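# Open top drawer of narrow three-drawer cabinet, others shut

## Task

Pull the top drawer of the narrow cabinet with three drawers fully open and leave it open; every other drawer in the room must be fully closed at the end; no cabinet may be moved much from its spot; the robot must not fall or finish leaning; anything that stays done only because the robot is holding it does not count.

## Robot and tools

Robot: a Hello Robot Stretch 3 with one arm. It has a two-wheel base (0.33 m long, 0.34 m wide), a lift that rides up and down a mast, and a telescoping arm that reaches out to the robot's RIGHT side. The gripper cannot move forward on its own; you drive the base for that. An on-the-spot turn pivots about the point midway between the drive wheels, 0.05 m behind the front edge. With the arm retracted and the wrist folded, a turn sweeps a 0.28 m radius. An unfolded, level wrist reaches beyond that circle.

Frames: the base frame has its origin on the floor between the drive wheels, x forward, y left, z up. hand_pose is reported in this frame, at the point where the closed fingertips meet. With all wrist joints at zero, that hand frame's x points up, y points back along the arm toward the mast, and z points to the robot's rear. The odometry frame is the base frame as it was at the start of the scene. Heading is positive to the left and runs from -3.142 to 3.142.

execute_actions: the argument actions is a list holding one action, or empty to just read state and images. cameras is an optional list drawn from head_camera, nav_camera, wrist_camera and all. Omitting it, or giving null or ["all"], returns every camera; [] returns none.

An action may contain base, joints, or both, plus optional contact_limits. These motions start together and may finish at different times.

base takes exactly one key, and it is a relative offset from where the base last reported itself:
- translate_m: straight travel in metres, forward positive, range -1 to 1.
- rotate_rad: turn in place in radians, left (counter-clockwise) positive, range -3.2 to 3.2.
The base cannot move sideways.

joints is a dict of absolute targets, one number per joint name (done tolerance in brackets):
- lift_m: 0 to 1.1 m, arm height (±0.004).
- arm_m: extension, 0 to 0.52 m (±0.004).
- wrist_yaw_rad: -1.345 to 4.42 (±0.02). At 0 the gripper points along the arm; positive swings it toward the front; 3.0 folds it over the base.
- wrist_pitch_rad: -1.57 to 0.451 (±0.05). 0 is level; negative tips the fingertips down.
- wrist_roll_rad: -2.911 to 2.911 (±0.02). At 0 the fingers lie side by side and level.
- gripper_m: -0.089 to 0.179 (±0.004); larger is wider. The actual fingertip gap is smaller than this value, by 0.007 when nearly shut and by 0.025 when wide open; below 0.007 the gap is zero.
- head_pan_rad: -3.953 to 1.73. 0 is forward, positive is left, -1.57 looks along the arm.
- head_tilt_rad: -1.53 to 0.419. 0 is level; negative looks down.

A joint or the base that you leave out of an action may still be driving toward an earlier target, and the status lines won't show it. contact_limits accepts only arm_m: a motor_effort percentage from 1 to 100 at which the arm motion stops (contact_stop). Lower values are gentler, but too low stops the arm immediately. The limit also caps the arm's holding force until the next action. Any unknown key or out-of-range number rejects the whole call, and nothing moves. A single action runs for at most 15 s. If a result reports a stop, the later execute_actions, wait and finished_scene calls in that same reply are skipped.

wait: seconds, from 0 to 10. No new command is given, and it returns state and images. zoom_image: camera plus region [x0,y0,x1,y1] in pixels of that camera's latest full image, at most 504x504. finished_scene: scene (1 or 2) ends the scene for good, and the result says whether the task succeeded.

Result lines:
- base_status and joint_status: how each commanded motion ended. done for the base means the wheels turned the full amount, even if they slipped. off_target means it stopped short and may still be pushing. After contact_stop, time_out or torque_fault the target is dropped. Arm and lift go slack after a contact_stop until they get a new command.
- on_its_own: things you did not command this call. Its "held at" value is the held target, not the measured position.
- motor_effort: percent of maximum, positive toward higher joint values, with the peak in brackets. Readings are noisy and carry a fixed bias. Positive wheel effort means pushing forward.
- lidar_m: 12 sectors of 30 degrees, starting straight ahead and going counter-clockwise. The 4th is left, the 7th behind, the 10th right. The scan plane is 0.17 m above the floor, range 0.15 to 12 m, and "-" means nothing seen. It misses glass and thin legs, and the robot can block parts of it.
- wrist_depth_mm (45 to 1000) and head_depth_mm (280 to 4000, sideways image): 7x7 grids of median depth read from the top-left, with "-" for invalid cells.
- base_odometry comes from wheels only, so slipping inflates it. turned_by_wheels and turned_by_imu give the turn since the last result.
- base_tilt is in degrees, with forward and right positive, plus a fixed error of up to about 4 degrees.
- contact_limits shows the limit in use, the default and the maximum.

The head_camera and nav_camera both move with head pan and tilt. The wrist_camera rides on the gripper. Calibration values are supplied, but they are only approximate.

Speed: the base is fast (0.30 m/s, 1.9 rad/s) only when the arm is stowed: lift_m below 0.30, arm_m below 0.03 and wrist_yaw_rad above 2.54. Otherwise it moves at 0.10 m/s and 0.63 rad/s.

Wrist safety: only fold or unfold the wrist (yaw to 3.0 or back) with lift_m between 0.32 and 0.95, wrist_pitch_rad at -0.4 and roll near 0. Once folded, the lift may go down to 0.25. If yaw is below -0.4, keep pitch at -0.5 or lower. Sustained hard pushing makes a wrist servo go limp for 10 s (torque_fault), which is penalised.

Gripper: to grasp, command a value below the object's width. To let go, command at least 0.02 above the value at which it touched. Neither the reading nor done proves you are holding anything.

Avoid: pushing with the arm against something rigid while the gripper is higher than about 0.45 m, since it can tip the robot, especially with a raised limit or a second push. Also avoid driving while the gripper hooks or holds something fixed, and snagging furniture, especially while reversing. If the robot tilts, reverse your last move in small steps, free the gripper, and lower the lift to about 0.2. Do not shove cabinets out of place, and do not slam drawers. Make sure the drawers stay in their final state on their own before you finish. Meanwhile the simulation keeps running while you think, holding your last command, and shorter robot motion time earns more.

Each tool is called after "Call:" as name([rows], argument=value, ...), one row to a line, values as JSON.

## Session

Call:
execute_actions([
  {"joints":{"head_tilt_rad":-0.6}},
])

Scene clock: 0.90 s.
base_odometry: x=+0.000 y=+0.000 heading=+0.000 (m, m, rad; odometry frame)
turned_by_wheels: +0.000 (rad since the last result)
turned_by_imu: +0.000 (rad since the last result)
base_tilt: forward=-0.7 right=-1.0 (deg)
lidar_m: 1.24 1.32 2.78 2.52 2.44 2.02 1.49 1.60 1.85 1.81 1.93 1.82
head_depth_mm: 1478 1607 1785 1996 1891 1517 1274 / 1490 1641 1799 2016 1889 1519 1278 / 1504 1656 1834 2035 1882 1522 1279 / 1530 1666 1837 1492 1608 1525 1277 / 1538 1700 1855 1519 1646 1524 1281 / 1556 1721 1914 2044 1778 1528 1273 / 1588 1745 1942 2187 1891 1518 1281
base_status: not commanded
joint_positions: lift_m=+0.544 arm_m=+0.001 wrist_yaw_rad=+3.091 wrist_pitch_rad=-0.425 wrist_roll_rad=-0.009 gripper_m=+0.037 head_pan_rad=-0.015 head_tilt_rad=-0.592
joint_status: all done
motor_effort: left_wheel=+0(0) right_wheel=+0(0) lift_m=+23(23) arm_m=+0(1) wrist_yaw_rad=-1(1) wrist_pitch_rad=+5(5) wrist_roll_rad=+0(0) gripper_m=+0(0) head_pan_rad=+0(1) head_tilt_rad=-4(43) (%)
hand_pose: x=-0.0100 y=+0.0769 z=+0.5554 quat_wxyz=(+0.166, +0.691, +0.133, +0.691) (m; base frame)
wrist_depth_mm: - - - - - - - / - - - - - - - / - - - - - - - / - - - - - - - / 922 930 958 965 992 953 995 / 797 788 - 810 - 801 819 / 687 694 695 696 707 710 705
pictures: head_camera (sideways: a quarter turn clockwise sets it upright), nav_camera (sideways: a quarter turn counterclockwise sets it upright), wrist_camera
camera_calibration (this result's frames):
head_camera: T_world_to_cam=[[-0.523693, -0.00274133, -0.851902, 1.132], [-0.0194637, 0.999772, 0.00874786, -0.00584109], [0.851685, 0.0211624, -0.523627, 0.629232], [0, 0, 0, 1]] pos_world=[0.0568006, -0.00437311, 1.29389]
nav_camera: T_world_to_cam=[[0.543737, -0.0259743, 0.838854, -1.05187], [-0.0648492, -0.997833, 0.0111377, 0.0382235], [0.836746, -0.060455, -0.544243, 0.666382], [0, 0, 0, 1]] pos_world=[0.0168259, 0.0511053, 1.24461]
wrist_camera: T_world_to_cam=[[0.999098, 0.0157563, 0.0394422, -0.0113348], [0.0412972, -0.577363, -0.815442, 0.528285], [0.00992414, 0.816335, -0.577493, 0.42064], [0, 0, 0, 1]] pos_world=[-0.0146666, -0.0381924, 0.674149]
Images, in order (width x height): head_camera 896x504, nav_camera 672x504, wrist_camera 644x364.

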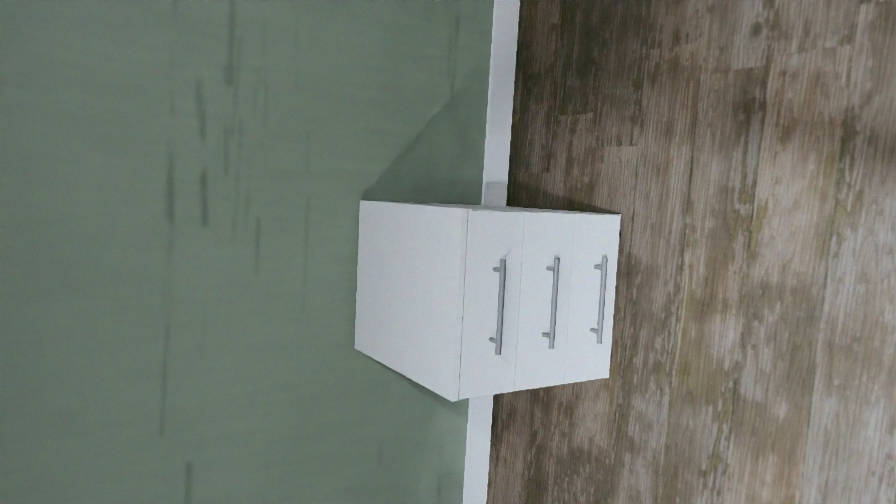

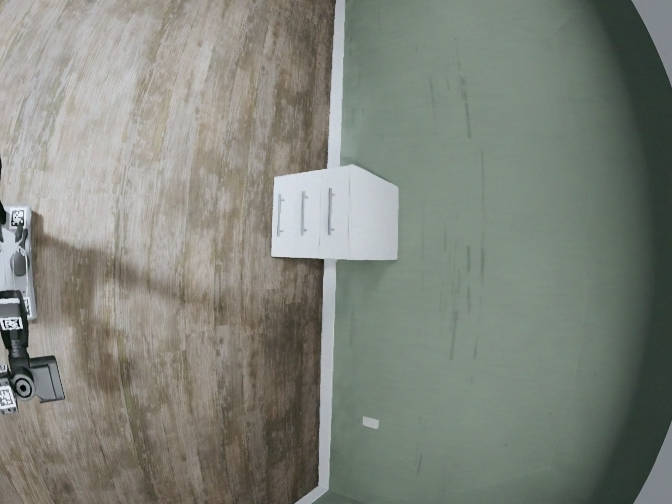

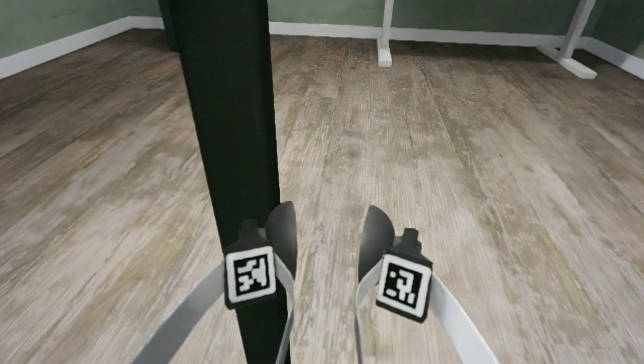

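Call:
execute_actions([
  {"base":{"rotate_rad":0.5},"joints":{"head_pan_rad":1.5,"head_tilt_rad":-0.4,"wrist_yaw_rad":0}},
], cameras=["nav_camera","head_camera"])

Call:
execute_actions([
  {"base":{"translate_m":0.4},"joints":{"head_pan_rad":-2.9,"wrist_pitch_rad":0,"wrist_roll_rad":1.57,"gripper_m":0.08,"lift_m":0.331}},
], cameras=["nav_camera","head_camera"])

Call:
execute_actions([
  {"base":{"rotate_rad":1.01},"joints":{"arm_m":0.25,"head_pan_rad":-1.57,"head_tilt_rad":-0.8}},
])

Scene clock: 9.13 s.
base_odometry: x=+0.000 y=+0.000 heading=+0.500 (m, m, rad; odometry frame)
turned_by_wheels: +0.500 (rad since the last result)
turned_by_imu: +0.508 (rad since the last result)
base_tilt: forward=-0.8 right=-1.1 (deg)
lidar_m: 1.30 2.70 2.52 2.45 2.03 1.49 1.58 1.85 1.81 1.90 1.83 1.24
head_depth_mm: 2580 2734 2895 3065 2431 1819 1455 / 2723 2910 2985 2977 2431 1810 1451 / 2894 3065 3123 2656 2412 1810 1455 / 3058 3260 3460 3411 2418 1807 1453 / 2910 3026 3244 3329 2410 1814 1453 / 2534 2660 2806 2981 2415 1815 1452 / 2255 2352 2482 2609 2422 1821 1457
base_status: done
joint_positions: lift_m=+0.544 arm_m=+0.001 wrist_yaw_rad=+0.002 wrist_pitch_rad=-0.425 wrist_roll_rad=-0.009 gripper_m=+0.037 head_pan_rad=+1.493 head_tilt_rad=-0.408
joint_status: all done
motor_effort: left_wheel=-5(11) right_wheel=+2(7) lift_m=+23(23) arm_m=+0(1) wrist_yaw_rad=-1(2) wrist_pitch_rad=+5(5) wrist_roll_rad=+0(0) gripper_m=+0(0) head_pan_rad=+3(35) head_tilt_rad=+5(26) (%)
hand_pose: x=-0.0211 y=-0.3698 z=+0.5554 quat_wxyz=(+0.695, +0.151, -0.687, -0.148) (m; base frame)
wrist_depth_mm: - - - - - - - / - - - - - - - / - - - - - - - / - - - - - - - / 952 946 953 963 996 985 983 / 787 794 - 817 - 817 819 / 680 692 703 701 707 710 716
pictures: head_camera (sideways: a quarter turn clockwise sets it upright), nav_camera (sideways: a quarter turn counterclockwise sets it upright)
camera_calibration (this result's frames):
head_camera: T_world_to_cam=[[-0.017393, -0.358958, -0.933192, 1.23496], [-0.999097, 0.0424252, 0.00230219, 0.00852492], [0.0387644, 0.932389, -0.359372, 0.420454], [0, 0, 0, 1]] pos_world=[0.0136981, 0.050909, 1.30353]
nav_camera: T_world_to_cam=[[0.0474708, 0.379189, 0.924101, -1.16003], [0.991688, -0.128656, 0.00184902, 0.04387], [0.119592, 0.916331, -0.382145, 0.459833], [0, 0, 0, 1]] pos_world=[-0.0434299, 0.0241571, 1.24763]
Images, in order (width x height): head_camera 896x504, nav_camera 672x504.

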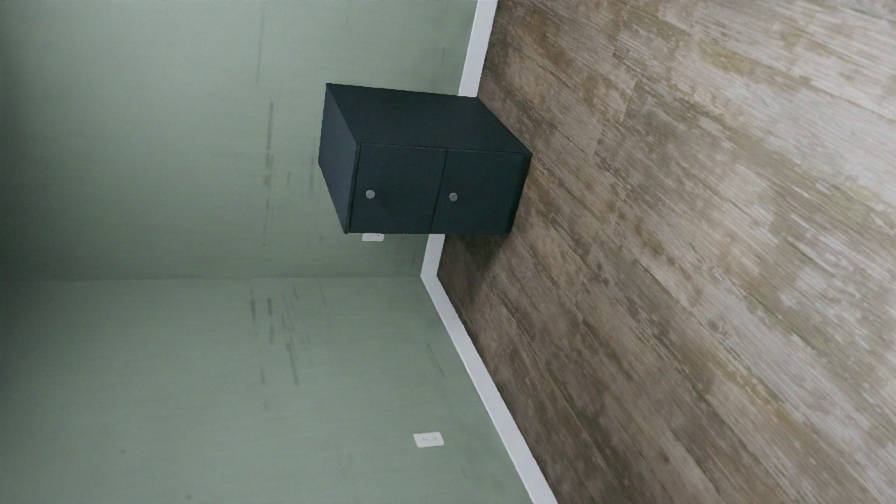

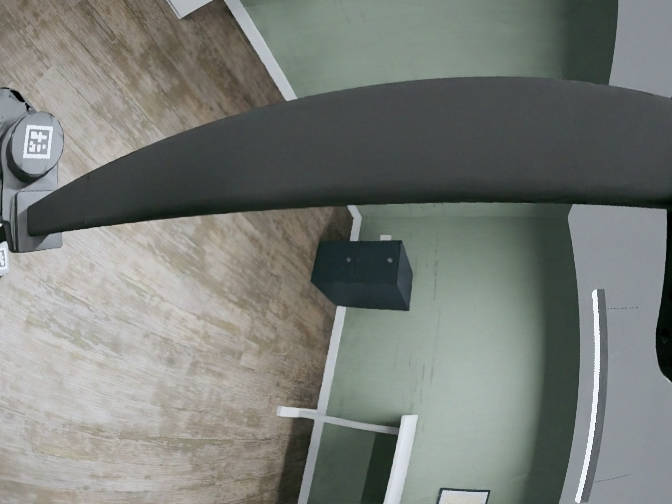

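Scene clock: 14.40 s.
base_odometry: x=+0.351 y=+0.192 heading=+0.500 (m, m, rad; odometry frame)
turned_by_wheels: +0.000 (rad since the last result)
turned_by_imu: +0.001 (rad since the last result)
base_tilt: forward=-0.7 right=-1.0 (deg)
lidar_m: 1.54 2.20 2.30 2.40 2.36 1.82 1.93 2.06 2.03 1.96 1.49 0.90
head_depth_mm: 2367 2493 2617 2762 2433 1814 1457 / 2590 2770 2906 3033 2421 1820 1452 / 2476 2657 2860 3104 2435 1819 1451 / 2267 2436 2598 2785 2443 1810 1458 / 2110 2229 2387 2553 2417 1825 1451 / 1989 2092 2238 2346 2426 1809 1448 / 1860 1950 2068 2197 2284 1816 1447
base_status: done
joint_positions: lift_m=+0.332 arm_m=+0.001 wrist_yaw_rad=+0.001 wrist_pitch_rad=-0.025 wrist_roll_rad=+1.568 gripper_m=+0.080 head_pan_rad=-2.893 head_tilt_rad=-0.408
joint_status: all done
motor_effort: left_wheel=-5(6) right_wheel=+2(7) lift_m=+11(22) arm_m=+0(0) wrist_yaw_rad=-2(2) wrist_pitch_rad=+8(8) wrist_roll_rad=+0(2) gripper_m=+1(93) head_pan_rad=-3(37) head_tilt_rad=+5(5) (%)
hand_pose: x=-0.0211 y=-0.4019 z=+0.4398 quat_wxyz=(+0.002, +0.001, -1.000, -0.013) (m; base frame)
wrist_depth_mm: - - - - - 835 547 / - - - - - 828 550 / - - - - - 812 542 / - - - - - 793 531 / - - - - - 796 531 / - - - - - 731 527 / - - - - - 828 525
pictures: head_camera (sideways: a quarter turn clockwise sets it upright), nav_camera (sideways: a quarter turn counterclockwise sets it upright)
camera_calibration (this result's frames):
head_camera: T_world_to_cam=[[0.345529, 0.0987184, -0.933201, 1.23275], [0.28045, -0.959866, 0.00230126, 0.000720864], [-0.89552, -0.262512, -0.359348, 0.426122], [0, 0, 0, 1]] pos_world=[-0.0445546, -0.00914161, 1.30353]
nav_camera: T_world_to_cam=[[-0.374343, -0.076724, 0.924111, -1.15747], [-0.196403, 0.980522, 0.00184768, 0.0511191], [-0.906252, -0.180806, -0.38212, 0.466059], [0, 0, 0, 1]] pos_world=[-0.00088546, -0.054663, 1.24763]
Images, in order (width x height): head_camera 896x504, nav_camera 672x504.

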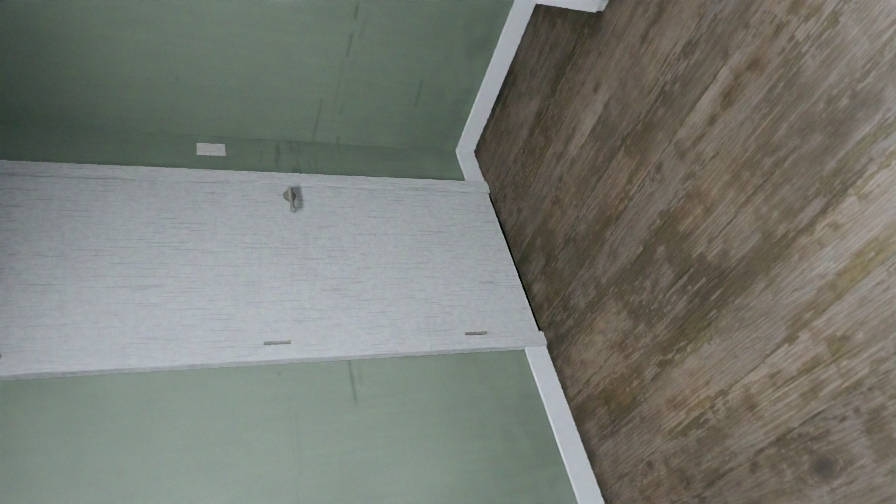

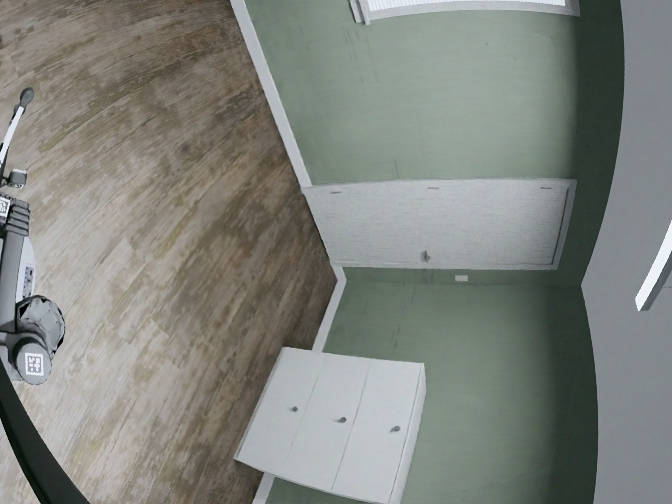

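Scene clock: 17.47 s.
base_odometry: x=+0.351 y=+0.192 heading=+1.510 (m, m, rad; odometry frame)
turned_by_wheels: +1.010 (rad since the last result)
turned_by_imu: +1.025 (rad since the last result)
base_tilt: forward=-0.8 right=-1.1 (deg)
lidar_m: 2.30 2.39 2.38 1.82 1.91 2.09 2.02 2.03 1.50 0.90 1.52 2.12
head_depth_mm: 1240 1402 1612 1814 1569 1339 1164 / 1241 1406 1591 1787 1570 1355 1183 / 1257 1423 1412 1194 1442 - 1161 / 1269 1433 1420 1217 1455 1341 1164 / 1273 1450 1538 1232 1469 1344 1167 / 1282 1456 1689 1857 1569 1348 1168 / 1288 1461 1700 1871 1578 1347 1171
base_status: done
joint_positions: lift_m=+0.332 arm_m=+0.250 wrist_yaw_rad=+0.000 wrist_pitch_rad=-0.024 wrist_roll_rad=+1.569 gripper_m=+0.080 head_pan_rad=-1.577 head_tilt_rad=-0.790
joint_status: all done
motor_effort: left_wheel=-4(11) right_wheel=+2(5) lift_m=+10(10) arm_m=+5(6) wrist_yaw_rad=+0(1) wrist_pitch_rad=+8(8) wrist_roll_rad=+0(0) gripper_m=+0(0) head_pan_rad=+2(35) head_tilt_rad=-7(35) (%)
hand_pose: x=-0.0213 y=-0.6501 z=+0.4400 quat_wxyz=(+0.001, +0.000, -1.000, -0.012) (m; base frame)
wrist_depth_mm: 895 907 912 386 387 390 495 / 930 920 928 395 397 396 396 / 956 954 968 408 407 410 407 / 978 - 995 419 420 417 418 / - - 437 429 432 430 435 / - - 457 444 447 449 447 / - - - 461 464 461 473
pictures: head_camera (sideways: a quarter turn clockwise sets it upright), nav_camera (sideways: a quarter turn counterclockwise sets it upright), wrist_camera
camera_calibration (this result's frames):
head_camera: T_world_to_cam=[[-0.00645831, 0.681037, -0.732221, 0.972829], [0.999544, 0.0259972, 0.0153638, -0.0206671], [0.029499, -0.731788, -0.680894, 0.838836], [0, 0, 0, 1]] pos_world=[0.00219575, -0.0481456, 1.2838]
nav_camera: T_world_to_cam=[[-0.022059, -0.698368, 0.715398, -0.887491], [-0.998392, 0.0527682, 0.0207271, 0.031438], [-0.0522255, -0.713791, -0.698409, 0.872351], [0, 0, 0, 1]] pos_world=[0.0573692, 0.00122136, 1.24352]
wrist_camera: T_world_to_cam=[[-0.0559615, -0.0198671, -0.998235, 0.426924], [0.980429, 0.187915, -0.0587032, 0.199418], [0.188749, -0.981984, 0.00896234, -0.475793], [0, 0, 0, 1]] pos_world=[-0.0818188, -0.496213, 0.442142]
Images, in order (width x height): head_camera 896x504, nav_camera 672x504, wrist_camera 644x364.

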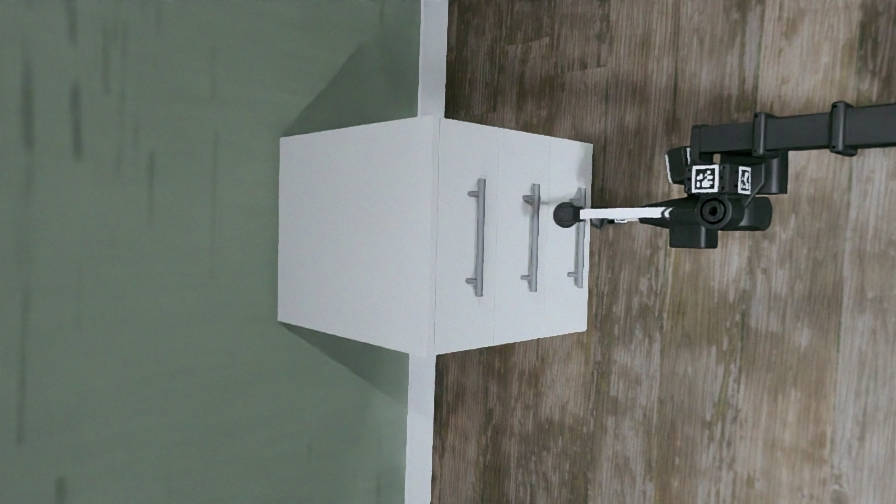

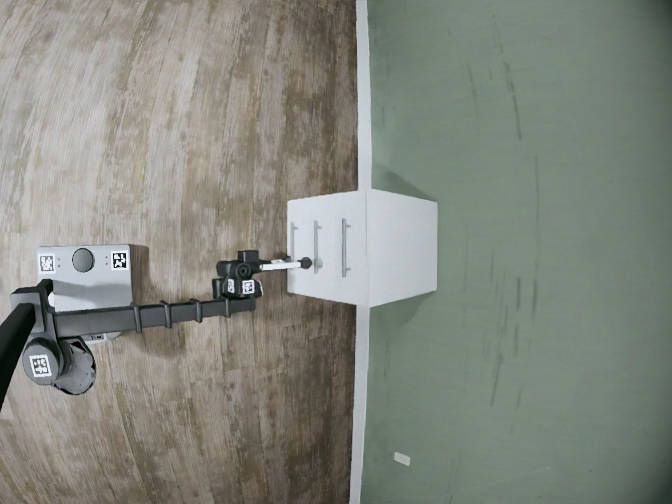

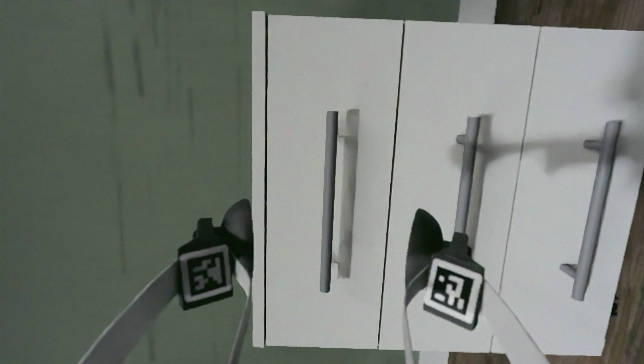

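Call:
execute_actions([
  {"base":{"translate_m":0.03},"joints":{"arm_m":0.487},"contact_limits":{"arm_m":15}},
], cameras=["wrist_camera"])

Call:
execute_actions([
  {"joints":{"gripper_m":-0.075}},
], cameras=["wrist_camera"])

Call:
execute_actions([
  {"joints":{"arm_m":0.465}},
], cameras=[])

Call:
execute_actions([
  {"joints":{"arm_m":0.2,"gripper_m":-0.055}},
], cameras=["wrist_camera","head_camera"])

Scene clock: 24.60 s.
base_odometry: x=+0.353 y=+0.222 heading=+1.509 (m, m, rad; odometry frame)
turned_by_wheels: +0.000 (rad since the last result)
turned_by_imu: +0.000 (rad since the last result)
base_tilt: forward=-0.8 right=-1.2 (deg)
lidar_m: 2.27 2.38 2.39 1.82 1.91 2.13 2.06 2.02 1.50 0.90 1.52 2.11
head_depth_mm: 1245 1406 1618 1818 1565 1331 1161 / 1245 1410 1564 1272 1522 1334 1176 / 1252 1423 1416 1197 - 1336 1166 / 1261 1432 1424 1220 1470 1331 1169 / 1273 1447 1575 1261 1494 1351 1169 / 1278 1448 1690 1863 1577 1340 1170 / 1286 1466 1709 1873 1581 1345 1167
base_status: done
joint_positions: lift_m=+0.332 arm_m=+0.486 wrist_yaw_rad=+0.000 wrist_pitch_rad=-0.020 wrist_roll_rad=+1.569 gripper_m=+0.080 head_pan_rad=-1.577 head_tilt_rad=-0.790
joint_status: all done
motor_effort: left_wheel=-5(7) right_wheel=+3(7) lift_m=+11(11) arm_m=+11(13) wrist_yaw_rad=+1(1) wrist_pitch_rad=+7(8) wrist_roll_rad=+0(0) gripper_m=-2(1) head_pan_rad=+2(3) head_tilt_rad=-5(6) (%)
contact_limits: arm_m 15 (drawing in: default 22, maximum 37; extending or still: default 31, maximum 51)
hand_pose: x=-0.0213 y=-0.8866 z=+0.4410 quat_wxyz=(+0.001, +0.000, -1.000, -0.010) (m; base frame)
wrist_depth_mm: 684 670 162 160 162 161 161 / 693 697 167 166 167 166 166 / 720 716 171 170 171 171 171 / 741 744 177 174 177 177 177 / 777 784 181 181 181 182 182 / 791 800 190 188 189 188 188 / 836 838 195 194 196 195 194
pictures: wrist_camera
camera_calibration (this result's frames):
wrist_camera: T_world_to_cam=[[-0.0558659, -0.0237788, -0.998155, 0.419725], [0.980477, 0.187468, -0.0593425, 0.243858], [0.188533, -0.981983, 0.0128415, -0.709733], [0, 0, 0, 1]] pos_world=[-0.0818407, -0.732681, 0.442535]
Images, in order (width x height): wrist_camera 644x364.

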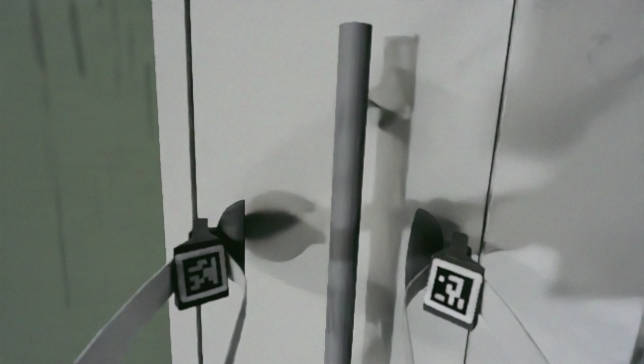

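Scene clock: 27.77 s.
base_odometry: x=+0.353 y=+0.222 heading=+1.509 (m, m, rad; odometry frame)
turned_by_wheels: +0.000 (rad since the last result)
turned_by_imu: +0.000 (rad since the last result)
base_tilt: forward=-0.8 right=-1.1 (deg)
lidar_m: 2.27 2.38 2.39 1.83 1.91 2.13 2.06 2.01 1.50 0.91 1.52 2.11
head_depth_mm: 1235 1406 1618 1817 1561 1334 1166 / 1245 1418 1566 1278 1517 1339 1174 / 1258 1429 1411 1214 - 1334 1165 / 1267 1440 1418 1221 1463 1335 1168 / 1267 1446 1565 1265 1493 1339 1170 / 1279 1452 1690 1854 1568 1341 1169 / 1288 1467 1702 1882 1574 1343 1176
base_status: not commanded
joint_positions: lift_m=+0.331 arm_m=+0.487 wrist_yaw_rad=+0.002 wrist_pitch_rad=-0.034 wrist_roll_rad=+1.569 gripper_m=-0.070 head_pan_rad=-1.577 head_tilt_rad=-0.791
joint_status: gripper_m off_target (ended at -0.070, target -0.075)
motor_effort: left_wheel=-2(6) right_wheel=+0(4) lift_m=+14(14) arm_m=+1(12) wrist_yaw_rad=-3(2) wrist_pitch_rad=+12(17) wrist_roll_rad=+0(0) gripper_m=-36(100) head_pan_rad=+2(2) head_tilt_rad=-5(6) (%)
hand_pose: x=-0.0209 y=-0.8871 z=+0.4370 quat_wxyz=(+0.001, +0.001, -1.000, -0.018) (m; base frame)
wrist_depth_mm: 673 661 161 162 163 165 166 / 692 688 166 166 168 171 172 / 711 711 171 171 173 175 177 / 756 754 176 175 178 182 182 / 766 774 182 146 183 188 189 / 786 791 186 190 189 195 195 / 820 840 196 195 197 200 201
pictures: wrist_camera
camera_calibration (this result's frames):
wrist_camera: T_world_to_cam=[[-0.0555505, -0.00919723, -0.998414, 0.428835], [0.980224, 0.189716, -0.0562862, 0.244013], [0.189932, -0.981796, -0.00152346, -0.703779], [0, 0, 0, 1]] pos_world=[-0.0816946, -0.733316, 0.440817]
Images, in order (width x height): wrist_camera 644x364.

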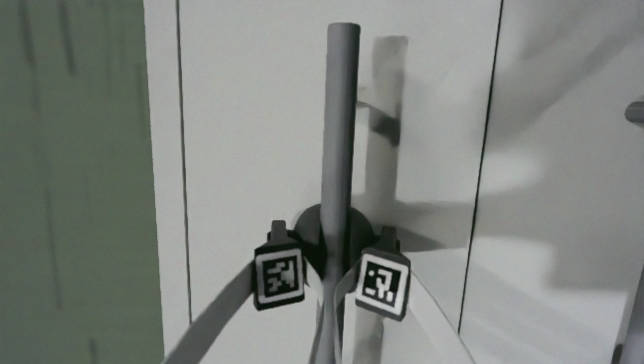

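Scene clock: 28.83 s.
base_odometry: x=+0.353 y=+0.222 heading=+1.509 (m, m, rad; odometry frame)
turned_by_wheels: +0.000 (rad since the last result)
turned_by_imu: +0.000 (rad since the last result)
base_tilt: forward=-0.7 right=-1.1 (deg)
lidar_m: 2.27 2.38 2.39 1.82 1.91 2.12 2.06 2.02 1.50 0.91 1.52 2.11
head_depth_mm: 1242 1407 1613 1819 1558 1335 1156 / 1249 1421 1555 1231 1525 1334 1174 / 1254 1422 1409 1189 1368 1337 1169 / 1267 1440 1419 1193 1441 1335 1168 / 1275 1446 1577 1232 1498 1338 1165 / 1278 1459 1683 1864 1567 1336 1173 / 1288 1464 1702 1873 1578 1347 1175
base_status: not commanded
joint_positions: lift_m=+0.331 arm_m=+0.466 wrist_yaw_rad=+0.002 wrist_pitch_rad=-0.034 wrist_roll_rad=+1.569 gripper_m=-0.063 head_pan_rad=-1.577 head_tilt_rad=-0.791
joint_status: all done
on_its_own: gripper_m is held at -0.064, not at your -0.075, by its stall guard, which is still easing
motor_effort: left_wheel=-1(2) right_wheel=+0(1) lift_m=+14(15) arm_m=-7(10) wrist_yaw_rad=-3(1) wrist_pitch_rad=+12(12) wrist_roll_rad=+0(0) gripper_m=-31(36) head_pan_rad=+3(3) head_tilt_rad=-4(6) (%)
hand_pose: x=-0.0209 y=-0.8658 z=+0.4370 quat_wxyz=(+0.001, +0.001, -1.000, -0.018) (m; base frame)
wrist_depth_mm: 697 692 162 162 164 184 187 / 708 719 167 166 168 191 192 / 736 734 172 172 174 196 199 / 761 749 178 176 179 204 203 / 786 782 183 146 184 211 209 / 817 809 188 170 190 217 216 / 835 837 197 195 197 224 224
pictures: none
No camera images: the call's "cameras" was empty. Leave "cameras" out to get every camera's image.

Scene clock: 32.00 s.
base_odometry: x=+0.353 y=+0.222 heading=+1.510 (m, m, rad; odometry frame)
turned_by_wheels: +0.000 (rad since the last result)
turned_by_imu: +0.000 (rad since the last result)
base_tilt: forward=-0.8 right=-1.0 (deg)
lidar_m: 2.27 2.38 2.38 1.82 1.91 2.12 2.05 2.02 1.50 0.91 1.52 2.10
head_depth_mm: 1240 1412 1616 1821 1565 1335 1165 / 1249 1416 1564 1299 1139 1333 1167 / 1259 1425 1417 1231 1143 1395 1127 / 1261 1435 1427 1231 1139 1351 1170 / 1272 1452 1572 1275 1046 1338 1171 / 1279 1463 1696 1859 1575 1337 1172 / 1289 1468 1714 1878 1577 1344 1172
base_status: not commanded
joint_positions: lift_m=+0.331 arm_m=+0.200 wrist_yaw_rad=+0.002 wrist_pitch_rad=-0.037 wrist_roll_rad=+1.569 gripper_m=-0.041 head_pan_rad=-1.577 head_tilt_rad=-0.791
joint_status: gripper_m off_target (ended at -0.041, target -0.055); the others done
on_its_own: gripper_m is held at -0.042, not at your -0.055, by its stall guard, which is still easing
motor_effort: left_wheel=-1(1) right_wheel=+1(0) lift_m=+14(14) arm_m=-5(9) wrist_yaw_rad=-3(3) wrist_pitch_rad=+13(13) wrist_roll_rad=+0(0) gripper_m=-22(30) head_pan_rad=+2(3) head_tilt_rad=-5(5) (%)
hand_pose: x=-0.0207 y=-0.6006 z=+0.4363 quat_wxyz=(+0.001, +0.001, -1.000, -0.019) (m; base frame)
wrist_depth_mm: 927 928 163 162 164 434 447 / 970 973 167 167 169 450 455 / - - 173 172 174 464 466 / - - 178 177 179 477 475 / - - 184 147 184 488 502 / - - 190 171 191 512 515 / - - 197 195 198 757 510
pictures: head_camera (sideways: a quarter turn clockwise sets it upright), wrist_camera
camera_calibration (this result's frames):
head_camera: T_world_to_cam=[[-0.00649648, 0.681869, -0.731446, 0.971819], [0.999542, 0.0260431, 0.0154003, -0.0207146], [0.0295501, -0.731011, -0.681726, 0.839917], [0, 0, 0, 1]] pos_world=[0.00219893, -0.0481253, 1.28375]
wrist_camera: T_world_to_cam=[[-0.0555496, -0.00623822, -0.998436, 0.432503], [0.980064, 0.190708, -0.0557189, 0.189741], [0.190757, -0.981627, -0.00447987, -0.421075], [0, 0, 0, 1]] pos_world=[-0.0816096, -0.446826, 0.440512]
Images, in order (width x height): head_camera 896x504, wrist_camera 644x364.

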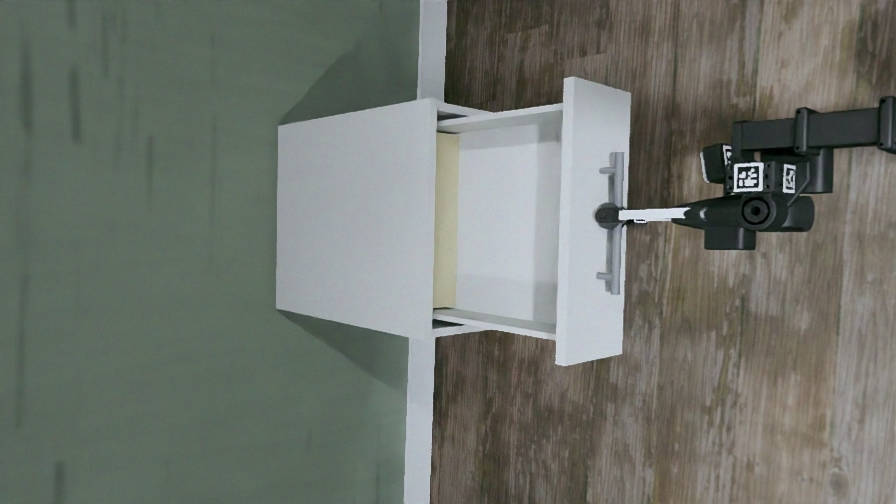

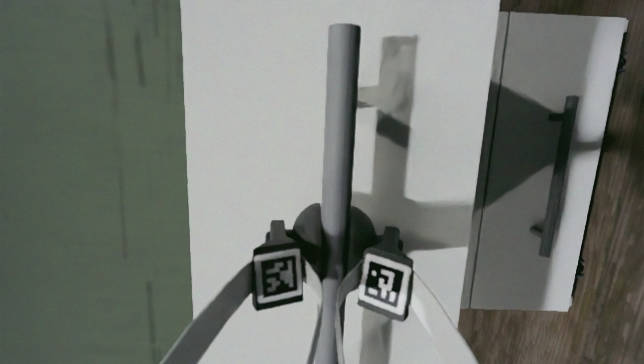

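Call:
execute_actions([
  {"joints":{"arm_m":0.132,"gripper_m":-0.065},"contact_limits":{"arm_m":12}},
], cameras=["head_camera"])

Scene clock: 35.13 s.
base_odometry: x=+0.353 y=+0.222 heading=+1.510 (m, m, rad; odometry frame)
turned_by_wheels: +0.000 (rad since the last result)
turned_by_imu: +0.000 (rad since the last result)
base_tilt: forward=-0.6 right=-1.1 (deg)
lidar_m: 2.27 2.38 2.39 1.82 1.91 2.12 2.06 2.03 1.50 0.91 1.52 2.11
head_depth_mm: 1242 1407 1622 1822 1563 1328 1161 / 1246 1410 1563 1245 1110 1307 1186 / 1253 1429 1407 1229 1108 1327 - / 1266 1436 1421 1230 1112 1312 1146 / 1270 1452 1564 1261 1119 1318 1168 / 1283 1452 1684 1857 1574 1345 1171 / 1296 1471 1701 1879 1577 1337 1175
base_status: not commanded
joint_positions: lift_m=+0.331 arm_m=+0.133 wrist_yaw_rad=+0.003 wrist_pitch_rad=-0.038 wrist_roll_rad=+1.569 gripper_m=-0.060 head_pan_rad=-1.577 head_tilt_rad=-0.791
joint_status: gripper_m off_target (ended at -0.060, target -0.065); the others done
motor_effort: left_wheel=-1(1) right_wheel=+0(1) lift_m=+14(14) arm_m=-8(11) wrist_yaw_rad=-4(4) wrist_pitch_rad=+13(13) wrist_roll_rad=+0(0) gripper_m=-32(100) head_pan_rad=+2(3) head_tilt_rad=-6(4) (%)
contact_limits: arm_m 12 (drawing in: default 22, maximum 37; extending or still: default 31, maximum 51)
hand_pose: x=-0.0205 y=-0.5329 z=+0.4362 quat_wxyz=(+0.001, +0.002, -1.000, -0.019) (m; base frame)
wrist_depth_mm: - 998 171 171 172 508 513 / - - 176 176 178 512 514 / - - 182 181 183 527 529 / - - 188 186 189 547 523 / - - 194 - 194 557 519 / - - 199 200 201 593 517 / - - 208 205 210 768 513
pictures: head_camera (sideways: a quarter turn clockwise sets it upright)
camera_calibration (this result's frames):
head_camera: T_world_to_cam=[[-0.00649656, 0.681869, -0.731446, 0.971819], [0.999542, 0.0260432, 0.0154003, -0.0207146], [0.0295502, -0.731011, -0.681726, 0.839917], [0, 0, 0, 1]] pos_world=[0.00219894, -0.0481253, 1.28375]
Images, in order (width x height): head_camera 896x504.

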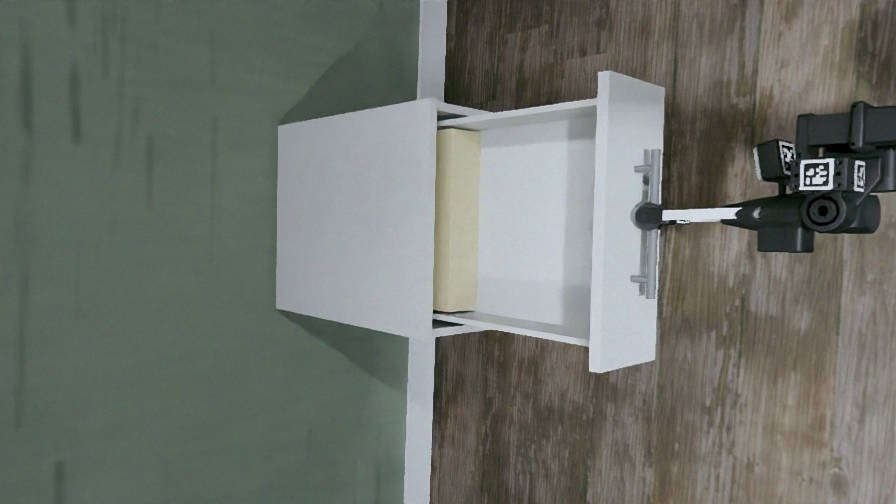

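Same end stop. Release and check the wide cabinet.

Call:
execute_actions([
  {"joints":{"gripper_m":0.06,"head_pan_rad":1.73,"head_tilt_rad":-0.4}},
])

Call:
execute_actions([
  {"joints":{"arm_m":0.08}},
], cameras=["wrist_camera"])

Scene clock: 39.97 s.
base_odometry: x=+0.353 y=+0.222 heading=+1.510 (m, m, rad; odometry frame)
turned_by_wheels: +0.000 (rad since the last result)
turned_by_imu: +0.000 (rad since the last result)
base_tilt: forward=-0.7 right=-1.2 (deg)
lidar_m: 2.26 2.38 2.39 1.81 1.91 2.12 2.06 2.02 1.50 0.91 1.52 2.12
head_depth_mm: 1934 2065 2190 2343 2416 1809 1444 / 1978 2101 2234 2394 2425 1809 1454 / 2012 2136 1824 1927 2112 1819 1454 / 2058 2187 1881 1960 2123 1819 1454 / 2106 2229 1920 2034 2191 1806 1447 / 2151 2294 1983 2105 2222 1821 1454 / 2176 2336 - - - - -
base_status: not commanded
joint_positions: lift_m=+0.331 arm_m=+0.132 wrist_yaw_rad=+0.002 wrist_pitch_rad=-0.025 wrist_roll_rad=+1.569 gripper_m=+0.060 head_pan_rad=+1.708 head_tilt_rad=-0.409
joint_status: head_pan_rad off_target (ended at +1.708, target +1.730); the others done
joint sent to its limit — the command would take head_pan_rad past its upper limit, so that joint was sent only as far as its limit.
motor_effort: left_wheel=-1(1) right_wheel=+0(0) lift_m=+15(14) arm_m=-5(9) wrist_yaw_rad=-2(5) wrist_pitch_rad=+9(13) wrist_roll_rad=+0(0) gripper_m=+1(91) head_pan_rad=+3(36) head_tilt_rad=+5(33) (%)
hand_pose: x=-0.0209 y=-0.5329 z=+0.4394 quat_wxyz=(+0.001, +0.001, -1.000, -0.013) (m; base frame)
wrist_depth_mm: - - 172 171 172 504 508 / - - 177 175 177 511 517 / - - 183 181 183 526 524 / - - 188 187 188 543 538 / - - - 192 193 561 525 / - - - 199 - 585 521 / - - 209 206 206 727 522
pictures: head_camera (sideways: a quarter turn clockwise sets it upright), nav_camera (sideways: a quarter turn counterclockwise sets it upright), wrist_camera
camera_calibration (this result's frames):
head_camera: T_world_to_cam=[[0.0595699, -0.354555, -0.933136, 1.23441], [-0.985165, -0.171594, 0.00230769, 0.00843276], [-0.160939, 0.919155, -0.359517, 0.421861], [0, 0, 0, 1]] pos_world=[0.00266762, 0.0513586, 1.30352]
nav_camera: T_world_to_cam=[[-0.0344976, 0.380732, 0.924042, -1.15946], [0.996313, 0.0857677, 0.00185693, 0.0438314], [-0.0785459, 0.920699, -0.382288, 0.461228], [0, 0, 0, 1]] pos_world=[-0.0474408, 0.0130315, 1.24763]
wrist_camera: T_world_to_cam=[[-0.05553, -0.0184431, -0.998287, 0.429472], [0.980208, 0.189278, -0.0580212, 0.177454], [0.190024, -0.98175, 0.00756751, -0.36], [0, 0, 0, 1]] pos_world=[-0.0816847, -0.379097, 0.441757]
Images, in order (width x height): head_camera 896x504, nav_camera 672x504, wrist_camera 644x364.

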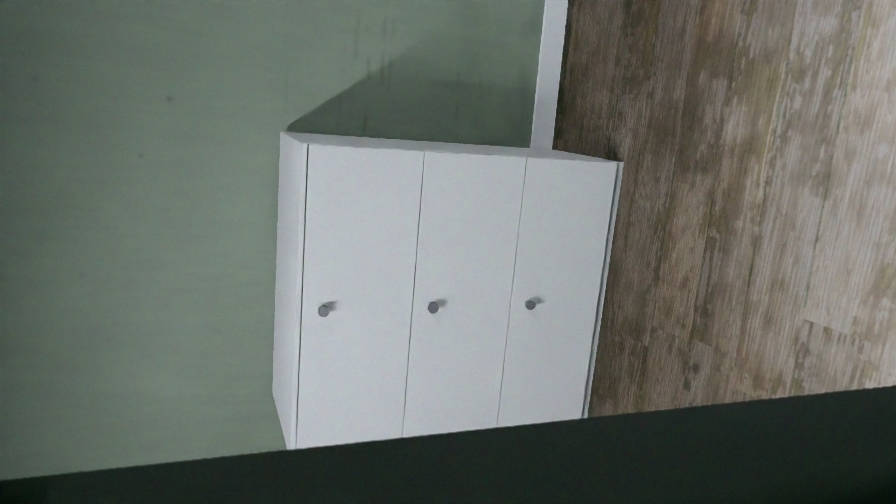

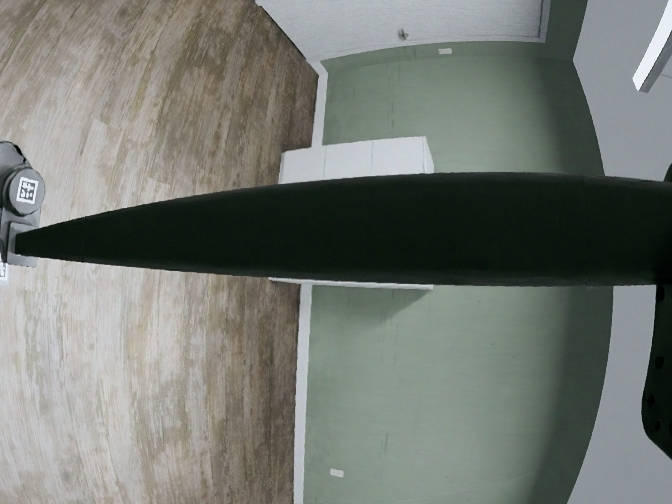

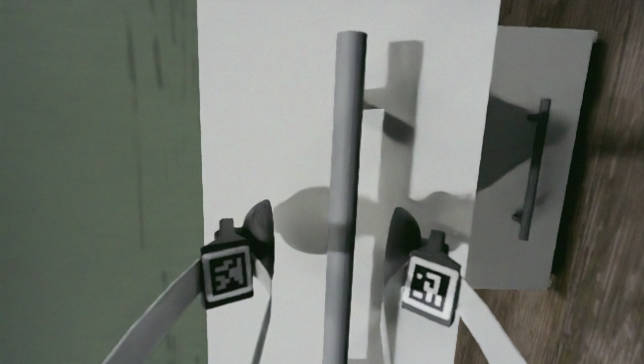

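Scene clock: 41.47 s.
base_odometry: x=+0.353 y=+0.222 heading=+1.510 (m, m, rad; odometry frame)
turned_by_wheels: +0.000 (rad since the last result)
turned_by_imu: +0.000 (rad since the last result)
base_tilt: forward=-0.7 right=-1.1 (deg)
lidar_m: 2.27 2.39 2.38 1.82 1.91 2.12 2.06 2.02 1.50 0.91 1.52 2.11
head_depth_mm: 1932 2065 2207 2354 2436 1830 1450 / 1976 2098 2251 2399 2415 1820 1455 / 2014 2147 1822 1935 2113 1811 1456 / 2052 2204 1874 1983 2123 1814 1444 / 2098 2251 1930 2043 2185 1815 1451 / 2156 2312 1963 2094 2222 1825 1454 / 2182 2331 - - - - -
base_status: not commanded
joint_positions: lift_m=+0.331 arm_m=+0.080 wrist_yaw_rad=+0.001 wrist_pitch_rad=-0.025 wrist_roll_rad=+1.569 gripper_m=+0.060 head_pan_rad=+1.708 head_tilt_rad=-0.409
joint_status: all done
motor_effort: left_wheel=-1(1) right_wheel=+0(0) lift_m=+14(14) arm_m=-4(6) wrist_yaw_rad=-1(1) wrist_pitch_rad=+8(9) wrist_roll_rad=+0(0) gripper_m=+1(1) head_pan_rad=+3(2) head_tilt_rad=+4(5) (%)
hand_pose: x=-0.0211 y=-0.4810 z=+0.4395 quat_wxyz=(+0.001, +0.001, -1.000, -0.013) (m; base frame)
wrist_depth_mm: - - 224 221 222 712 547 / - - 229 227 227 566 539 / - - 238 232 235 578 540 / - - 245 239 241 602 532 / - - - 249 249 618 531 / - - - 257 - 691 531 / - - - 266 270 725 520
pictures: wrist_camera
camera_calibration (this result's frames):
wrist_camera: T_world_to_cam=[[-0.0555412, -0.018899, -0.998278, 0.430324], [0.98033, 0.188618, -0.0581135, 0.167508], [0.189391, -0.981869, 0.00805124, -0.309215], [0, 0, 0, 1]] pos_world=[-0.0817502, -0.327071, 0.441807]
Images, in order (width x height): wrist_camera 644x364.

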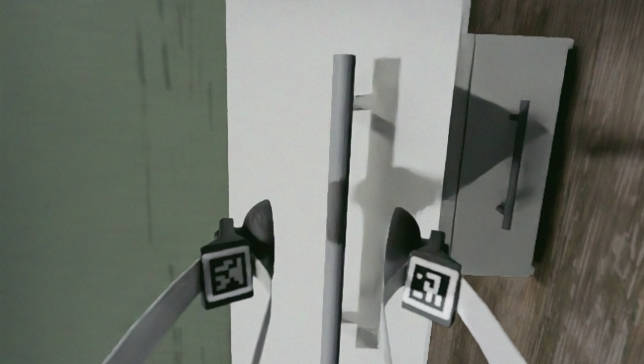

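Call:
finished_scene(scene=2)

The scene is finished: the task was done.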